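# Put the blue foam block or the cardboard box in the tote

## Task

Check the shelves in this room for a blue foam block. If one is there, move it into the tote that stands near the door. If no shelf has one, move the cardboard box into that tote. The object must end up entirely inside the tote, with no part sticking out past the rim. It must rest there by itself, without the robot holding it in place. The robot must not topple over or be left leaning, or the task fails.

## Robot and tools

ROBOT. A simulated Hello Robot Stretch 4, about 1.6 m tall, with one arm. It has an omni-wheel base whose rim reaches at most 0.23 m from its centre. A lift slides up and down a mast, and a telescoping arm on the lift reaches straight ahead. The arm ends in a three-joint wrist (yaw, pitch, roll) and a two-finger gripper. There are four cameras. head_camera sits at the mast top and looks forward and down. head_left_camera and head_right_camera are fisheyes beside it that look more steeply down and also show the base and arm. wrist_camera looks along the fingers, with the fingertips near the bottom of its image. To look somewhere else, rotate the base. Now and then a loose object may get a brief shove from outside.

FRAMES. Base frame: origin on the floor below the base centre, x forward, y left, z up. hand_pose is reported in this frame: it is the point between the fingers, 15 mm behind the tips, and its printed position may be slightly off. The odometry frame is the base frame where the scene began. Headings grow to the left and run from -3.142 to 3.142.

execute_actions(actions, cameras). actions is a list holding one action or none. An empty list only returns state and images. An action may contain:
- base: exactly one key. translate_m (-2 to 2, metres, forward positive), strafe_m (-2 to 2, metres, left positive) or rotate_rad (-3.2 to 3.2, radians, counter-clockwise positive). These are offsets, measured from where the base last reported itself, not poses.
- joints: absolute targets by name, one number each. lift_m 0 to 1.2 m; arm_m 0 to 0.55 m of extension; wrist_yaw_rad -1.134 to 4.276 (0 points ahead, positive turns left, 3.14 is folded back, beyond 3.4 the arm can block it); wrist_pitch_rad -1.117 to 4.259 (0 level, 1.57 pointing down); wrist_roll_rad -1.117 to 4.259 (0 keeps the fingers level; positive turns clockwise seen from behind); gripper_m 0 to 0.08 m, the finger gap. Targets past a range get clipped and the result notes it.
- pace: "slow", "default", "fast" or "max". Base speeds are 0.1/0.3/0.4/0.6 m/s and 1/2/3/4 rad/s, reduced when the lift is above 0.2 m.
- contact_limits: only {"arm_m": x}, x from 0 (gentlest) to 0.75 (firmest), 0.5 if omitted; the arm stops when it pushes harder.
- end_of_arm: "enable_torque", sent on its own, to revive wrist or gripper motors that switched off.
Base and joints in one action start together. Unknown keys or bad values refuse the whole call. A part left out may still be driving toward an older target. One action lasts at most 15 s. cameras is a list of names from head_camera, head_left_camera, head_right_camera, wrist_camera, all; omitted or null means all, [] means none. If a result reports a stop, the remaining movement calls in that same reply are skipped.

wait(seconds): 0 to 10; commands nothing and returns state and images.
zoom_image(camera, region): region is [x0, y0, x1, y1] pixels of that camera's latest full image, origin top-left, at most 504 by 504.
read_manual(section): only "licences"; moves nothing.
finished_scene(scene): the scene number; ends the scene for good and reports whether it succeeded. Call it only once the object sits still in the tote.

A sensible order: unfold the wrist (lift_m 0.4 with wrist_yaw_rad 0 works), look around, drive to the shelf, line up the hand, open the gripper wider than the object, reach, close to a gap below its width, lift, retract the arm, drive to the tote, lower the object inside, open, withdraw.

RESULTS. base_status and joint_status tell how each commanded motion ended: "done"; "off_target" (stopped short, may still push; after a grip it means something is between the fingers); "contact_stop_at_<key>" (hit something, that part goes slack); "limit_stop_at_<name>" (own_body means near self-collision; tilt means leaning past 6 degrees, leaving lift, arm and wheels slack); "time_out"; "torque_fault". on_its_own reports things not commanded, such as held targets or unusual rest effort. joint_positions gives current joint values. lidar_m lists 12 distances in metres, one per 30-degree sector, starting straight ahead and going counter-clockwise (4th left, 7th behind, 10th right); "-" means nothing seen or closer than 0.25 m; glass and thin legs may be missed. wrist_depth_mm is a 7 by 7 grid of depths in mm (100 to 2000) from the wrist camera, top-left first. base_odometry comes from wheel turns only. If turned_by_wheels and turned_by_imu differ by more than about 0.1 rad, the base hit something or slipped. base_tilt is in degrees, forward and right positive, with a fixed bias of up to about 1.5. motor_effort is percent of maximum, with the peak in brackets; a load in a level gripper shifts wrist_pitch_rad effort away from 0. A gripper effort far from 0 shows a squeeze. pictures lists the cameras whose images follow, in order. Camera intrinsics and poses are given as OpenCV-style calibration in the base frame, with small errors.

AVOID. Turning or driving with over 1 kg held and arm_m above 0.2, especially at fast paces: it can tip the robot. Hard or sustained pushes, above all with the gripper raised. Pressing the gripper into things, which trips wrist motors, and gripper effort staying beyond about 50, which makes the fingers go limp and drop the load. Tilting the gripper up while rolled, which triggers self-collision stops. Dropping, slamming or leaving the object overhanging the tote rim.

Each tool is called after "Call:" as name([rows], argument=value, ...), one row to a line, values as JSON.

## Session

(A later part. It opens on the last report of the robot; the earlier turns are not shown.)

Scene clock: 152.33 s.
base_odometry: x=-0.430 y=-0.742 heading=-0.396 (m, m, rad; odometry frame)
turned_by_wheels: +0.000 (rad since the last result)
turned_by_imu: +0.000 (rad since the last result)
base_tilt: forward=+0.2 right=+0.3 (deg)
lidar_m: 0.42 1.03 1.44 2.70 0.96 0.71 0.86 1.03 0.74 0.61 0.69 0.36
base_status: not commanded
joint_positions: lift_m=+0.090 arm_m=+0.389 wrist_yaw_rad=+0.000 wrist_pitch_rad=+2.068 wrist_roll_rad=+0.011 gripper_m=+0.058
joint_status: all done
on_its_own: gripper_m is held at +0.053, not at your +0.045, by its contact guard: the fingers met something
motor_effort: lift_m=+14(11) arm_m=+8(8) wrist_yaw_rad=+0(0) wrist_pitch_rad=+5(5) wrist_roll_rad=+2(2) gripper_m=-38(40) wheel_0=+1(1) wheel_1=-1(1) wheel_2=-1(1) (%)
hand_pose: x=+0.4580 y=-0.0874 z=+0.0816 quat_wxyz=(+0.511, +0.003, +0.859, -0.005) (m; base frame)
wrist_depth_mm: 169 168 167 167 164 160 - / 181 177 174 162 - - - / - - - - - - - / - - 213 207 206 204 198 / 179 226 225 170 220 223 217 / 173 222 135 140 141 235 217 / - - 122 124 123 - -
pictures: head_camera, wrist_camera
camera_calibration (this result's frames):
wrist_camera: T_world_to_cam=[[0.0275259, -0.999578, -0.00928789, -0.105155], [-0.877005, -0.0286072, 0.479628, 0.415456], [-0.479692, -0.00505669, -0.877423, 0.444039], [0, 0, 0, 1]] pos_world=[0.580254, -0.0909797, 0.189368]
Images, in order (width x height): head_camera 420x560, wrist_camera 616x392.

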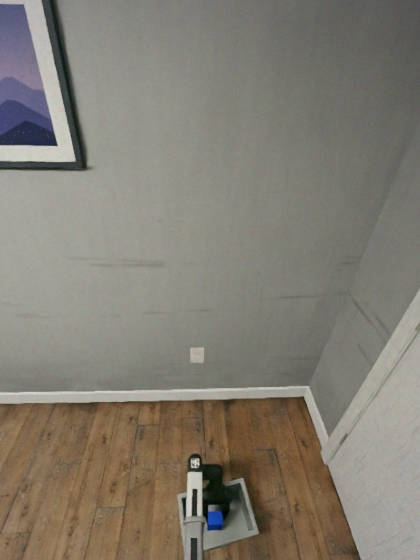

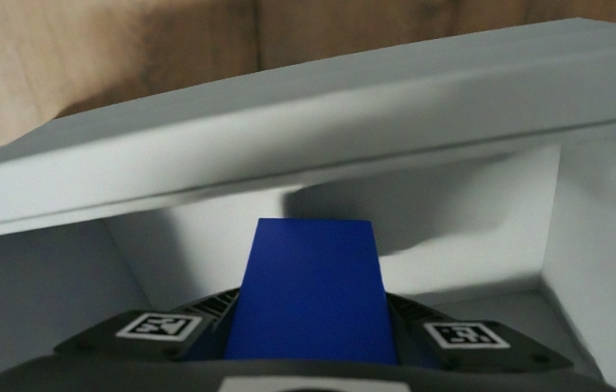

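Call:
execute_actions([
  {"joints":{"lift_m":0.073,"arm_m":0.38},"pace":"slow"},
], cameras=["wrist_camera"])

Call:
execute_actions([
  {"joints":{"gripper_m":0.08}},
], cameras=[])

Call:
execute_actions([
  {"joints":{"lift_m":0.25},"pace":"fast"},
], cameras=["wrist_camera"])

Scene clock: 162.90 s.
base_odometry: x=-0.430 y=-0.742 heading=-0.396 (m, m, rad; odometry frame)
turned_by_wheels: +0.000 (rad since the last result)
turned_by_imu: +0.000 (rad since the last result)
base_tilt: forward=+0.1 right=+0.3 (deg)
lidar_m: 0.40 1.06 1.44 2.70 1.01 0.73 0.87 1.03 0.73 0.58 0.71 0.37
base_status: not commanded
joint_positions: lift_m=+0.073 arm_m=+0.381 wrist_yaw_rad=+0.000 wrist_pitch_rad=+2.069 wrist_roll_rad=+0.011 gripper_m=+0.058
joint_status: all done
on_its_own: gripper_m is held at +0.053, not at your +0.045, by its contact guard: the fingers met something
motor_effort: lift_m=+12(12) arm_m=-9(9) wrist_yaw_rad=+0(0) wrist_pitch_rad=+2(5) wrist_roll_rad=+1(2) gripper_m=-40(39) wheel_0=+1(1) wheel_1=-1(1) wheel_2=-1(0) (%)
hand_pose: x=+0.4507 y=-0.0874 z=+0.0649 quat_wxyz=(+0.511, +0.003, +0.860, -0.005) (m; base frame)
wrist_depth_mm: 155 154 153 151 149 - - / 165 162 159 - - - - / - - - - - - - / - - 197 191 188 185 184 / 178 209 204 170 200 204 203 / 171 219 135 140 141 218 212 / - - 122 125 123 - -
pictures: wrist_camera
camera_calibration (this result's frames):
wrist_camera: T_world_to_cam=[[0.027535, -0.999577, -0.00931952, -0.105112], [-0.876486, -0.0286249, 0.480575, 0.416749], [-0.480639, -0.00506422, -0.876904, 0.426235], [0, 0, 0, 1]] pos_world=[0.573034, -0.0909792, 0.172508]
Images, in order (width x height): wrist_camera 616x392.

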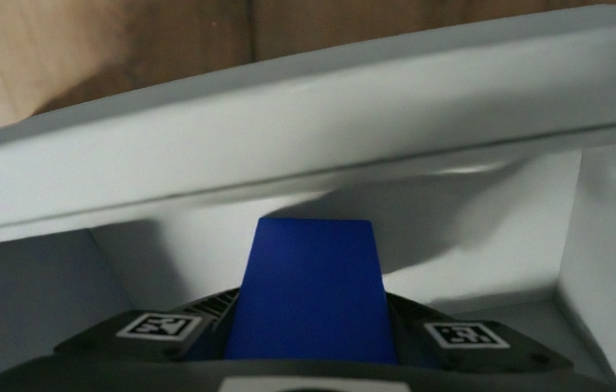

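Scene clock: 163.83 s.
base_odometry: x=-0.430 y=-0.742 heading=-0.396 (m, m, rad; odometry frame)
turned_by_wheels: +0.000 (rad since the last result)
turned_by_imu: +0.000 (rad since the last result)
base_tilt: forward=+0.1 right=+0.3 (deg)
lidar_m: 0.33 1.06 1.45 2.72 1.00 0.70 0.89 1.03 0.73 0.62 0.71 0.36
base_status: not commanded
joint_positions: lift_m=+0.073 arm_m=+0.381 wrist_yaw_rad=+0.000 wrist_pitch_rad=+2.069 wrist_roll_rad=+0.011 gripper_m=+0.080
joint_status: all done
motor_effort: lift_m=+14(14) arm_m=-8(8) wrist_yaw_rad=+0(1) wrist_pitch_rad=+2(2) wrist_roll_rad=+2(1) gripper_m=+1(39) wheel_0=+1(1) wheel_1=-1(1) wheel_2=-1(1) (%)
hand_pose: x=+0.4507 y=-0.0874 z=+0.0647 quat_wxyz=(+0.511, +0.003, +0.860, -0.005) (m; base frame)
wrist_depth_mm: 154 153 152 151 149 - - / 163 161 158 - - - - / - - - - - - - / - - 195 191 189 184 183 / 177 208 204 169 200 202 201 / 170 200 142 140 146 216 214 / - - 124 124 127 - -
pictures: none
No camera images: the call's "cameras" was empty. Leave "cameras" out to get every camera's image.

Scene clock: 165.30 s.
base_odometry: x=-0.430 y=-0.742 heading=-0.396 (m, m, rad; odometry frame)
turned_by_wheels: +0.000 (rad since the last result)
turned_by_imu: +0.000 (rad since the last result)
base_tilt: forward=+0.1 right=+0.2 (deg)
lidar_m: 0.34 1.06 1.42 2.70 0.96 0.70 0.89 1.03 0.71 0.62 0.70 0.39
base_status: not commanded
joint_positions: lift_m=+0.250 arm_m=+0.381 wrist_yaw_rad=+0.000 wrist_pitch_rad=+2.069 wrist_roll_rad=+0.011 gripper_m=+0.080
joint_status: all done
motor_effort: lift_m=+22(25) arm_m=-8(8) wrist_yaw_rad=+0(0) wrist_pitch_rad=+4(3) wrist_roll_rad=+0(1) gripper_m=+0(2) wheel_0=+1(1) wheel_1=-1(1) wheel_2=-1(1) (%)
hand_pose: x=+0.4507 y=-0.0874 z=+0.2411 quat_wxyz=(+0.511, +0.003, +0.860, -0.005) (m; base frame)
wrist_depth_mm: 317 312 208 204 307 257 201 / 332 236 332 332 327 282 218 / 366 264 359 291 357 303 345 / 404 289 382 287 362 309 377 / 442 436 330 312 297 287 421 / 488 469 298 469 449 452 469 / - - 282 445 504 - -
pictures: wrist_camera
camera_calibration (this result's frames):
wrist_camera: T_world_to_cam=[[0.0274017, -0.999581, -0.0093036, -0.103399], [-0.876735, -0.0285029, 0.480128, 0.332276], [-0.480192, -0.00499953, -0.877149, 0.580579], [0, 0, 0, 1]] pos_world=[0.572941, -0.0909822, 0.348758]
Images, in order (width x height): wrist_camera 616x392.

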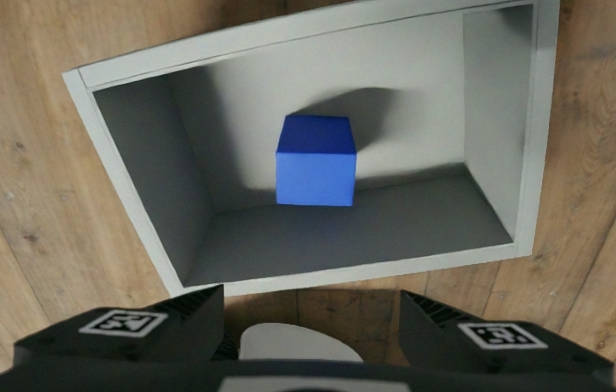

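Call:
finished_scene(scene=2)

The scene is finished: the task was done.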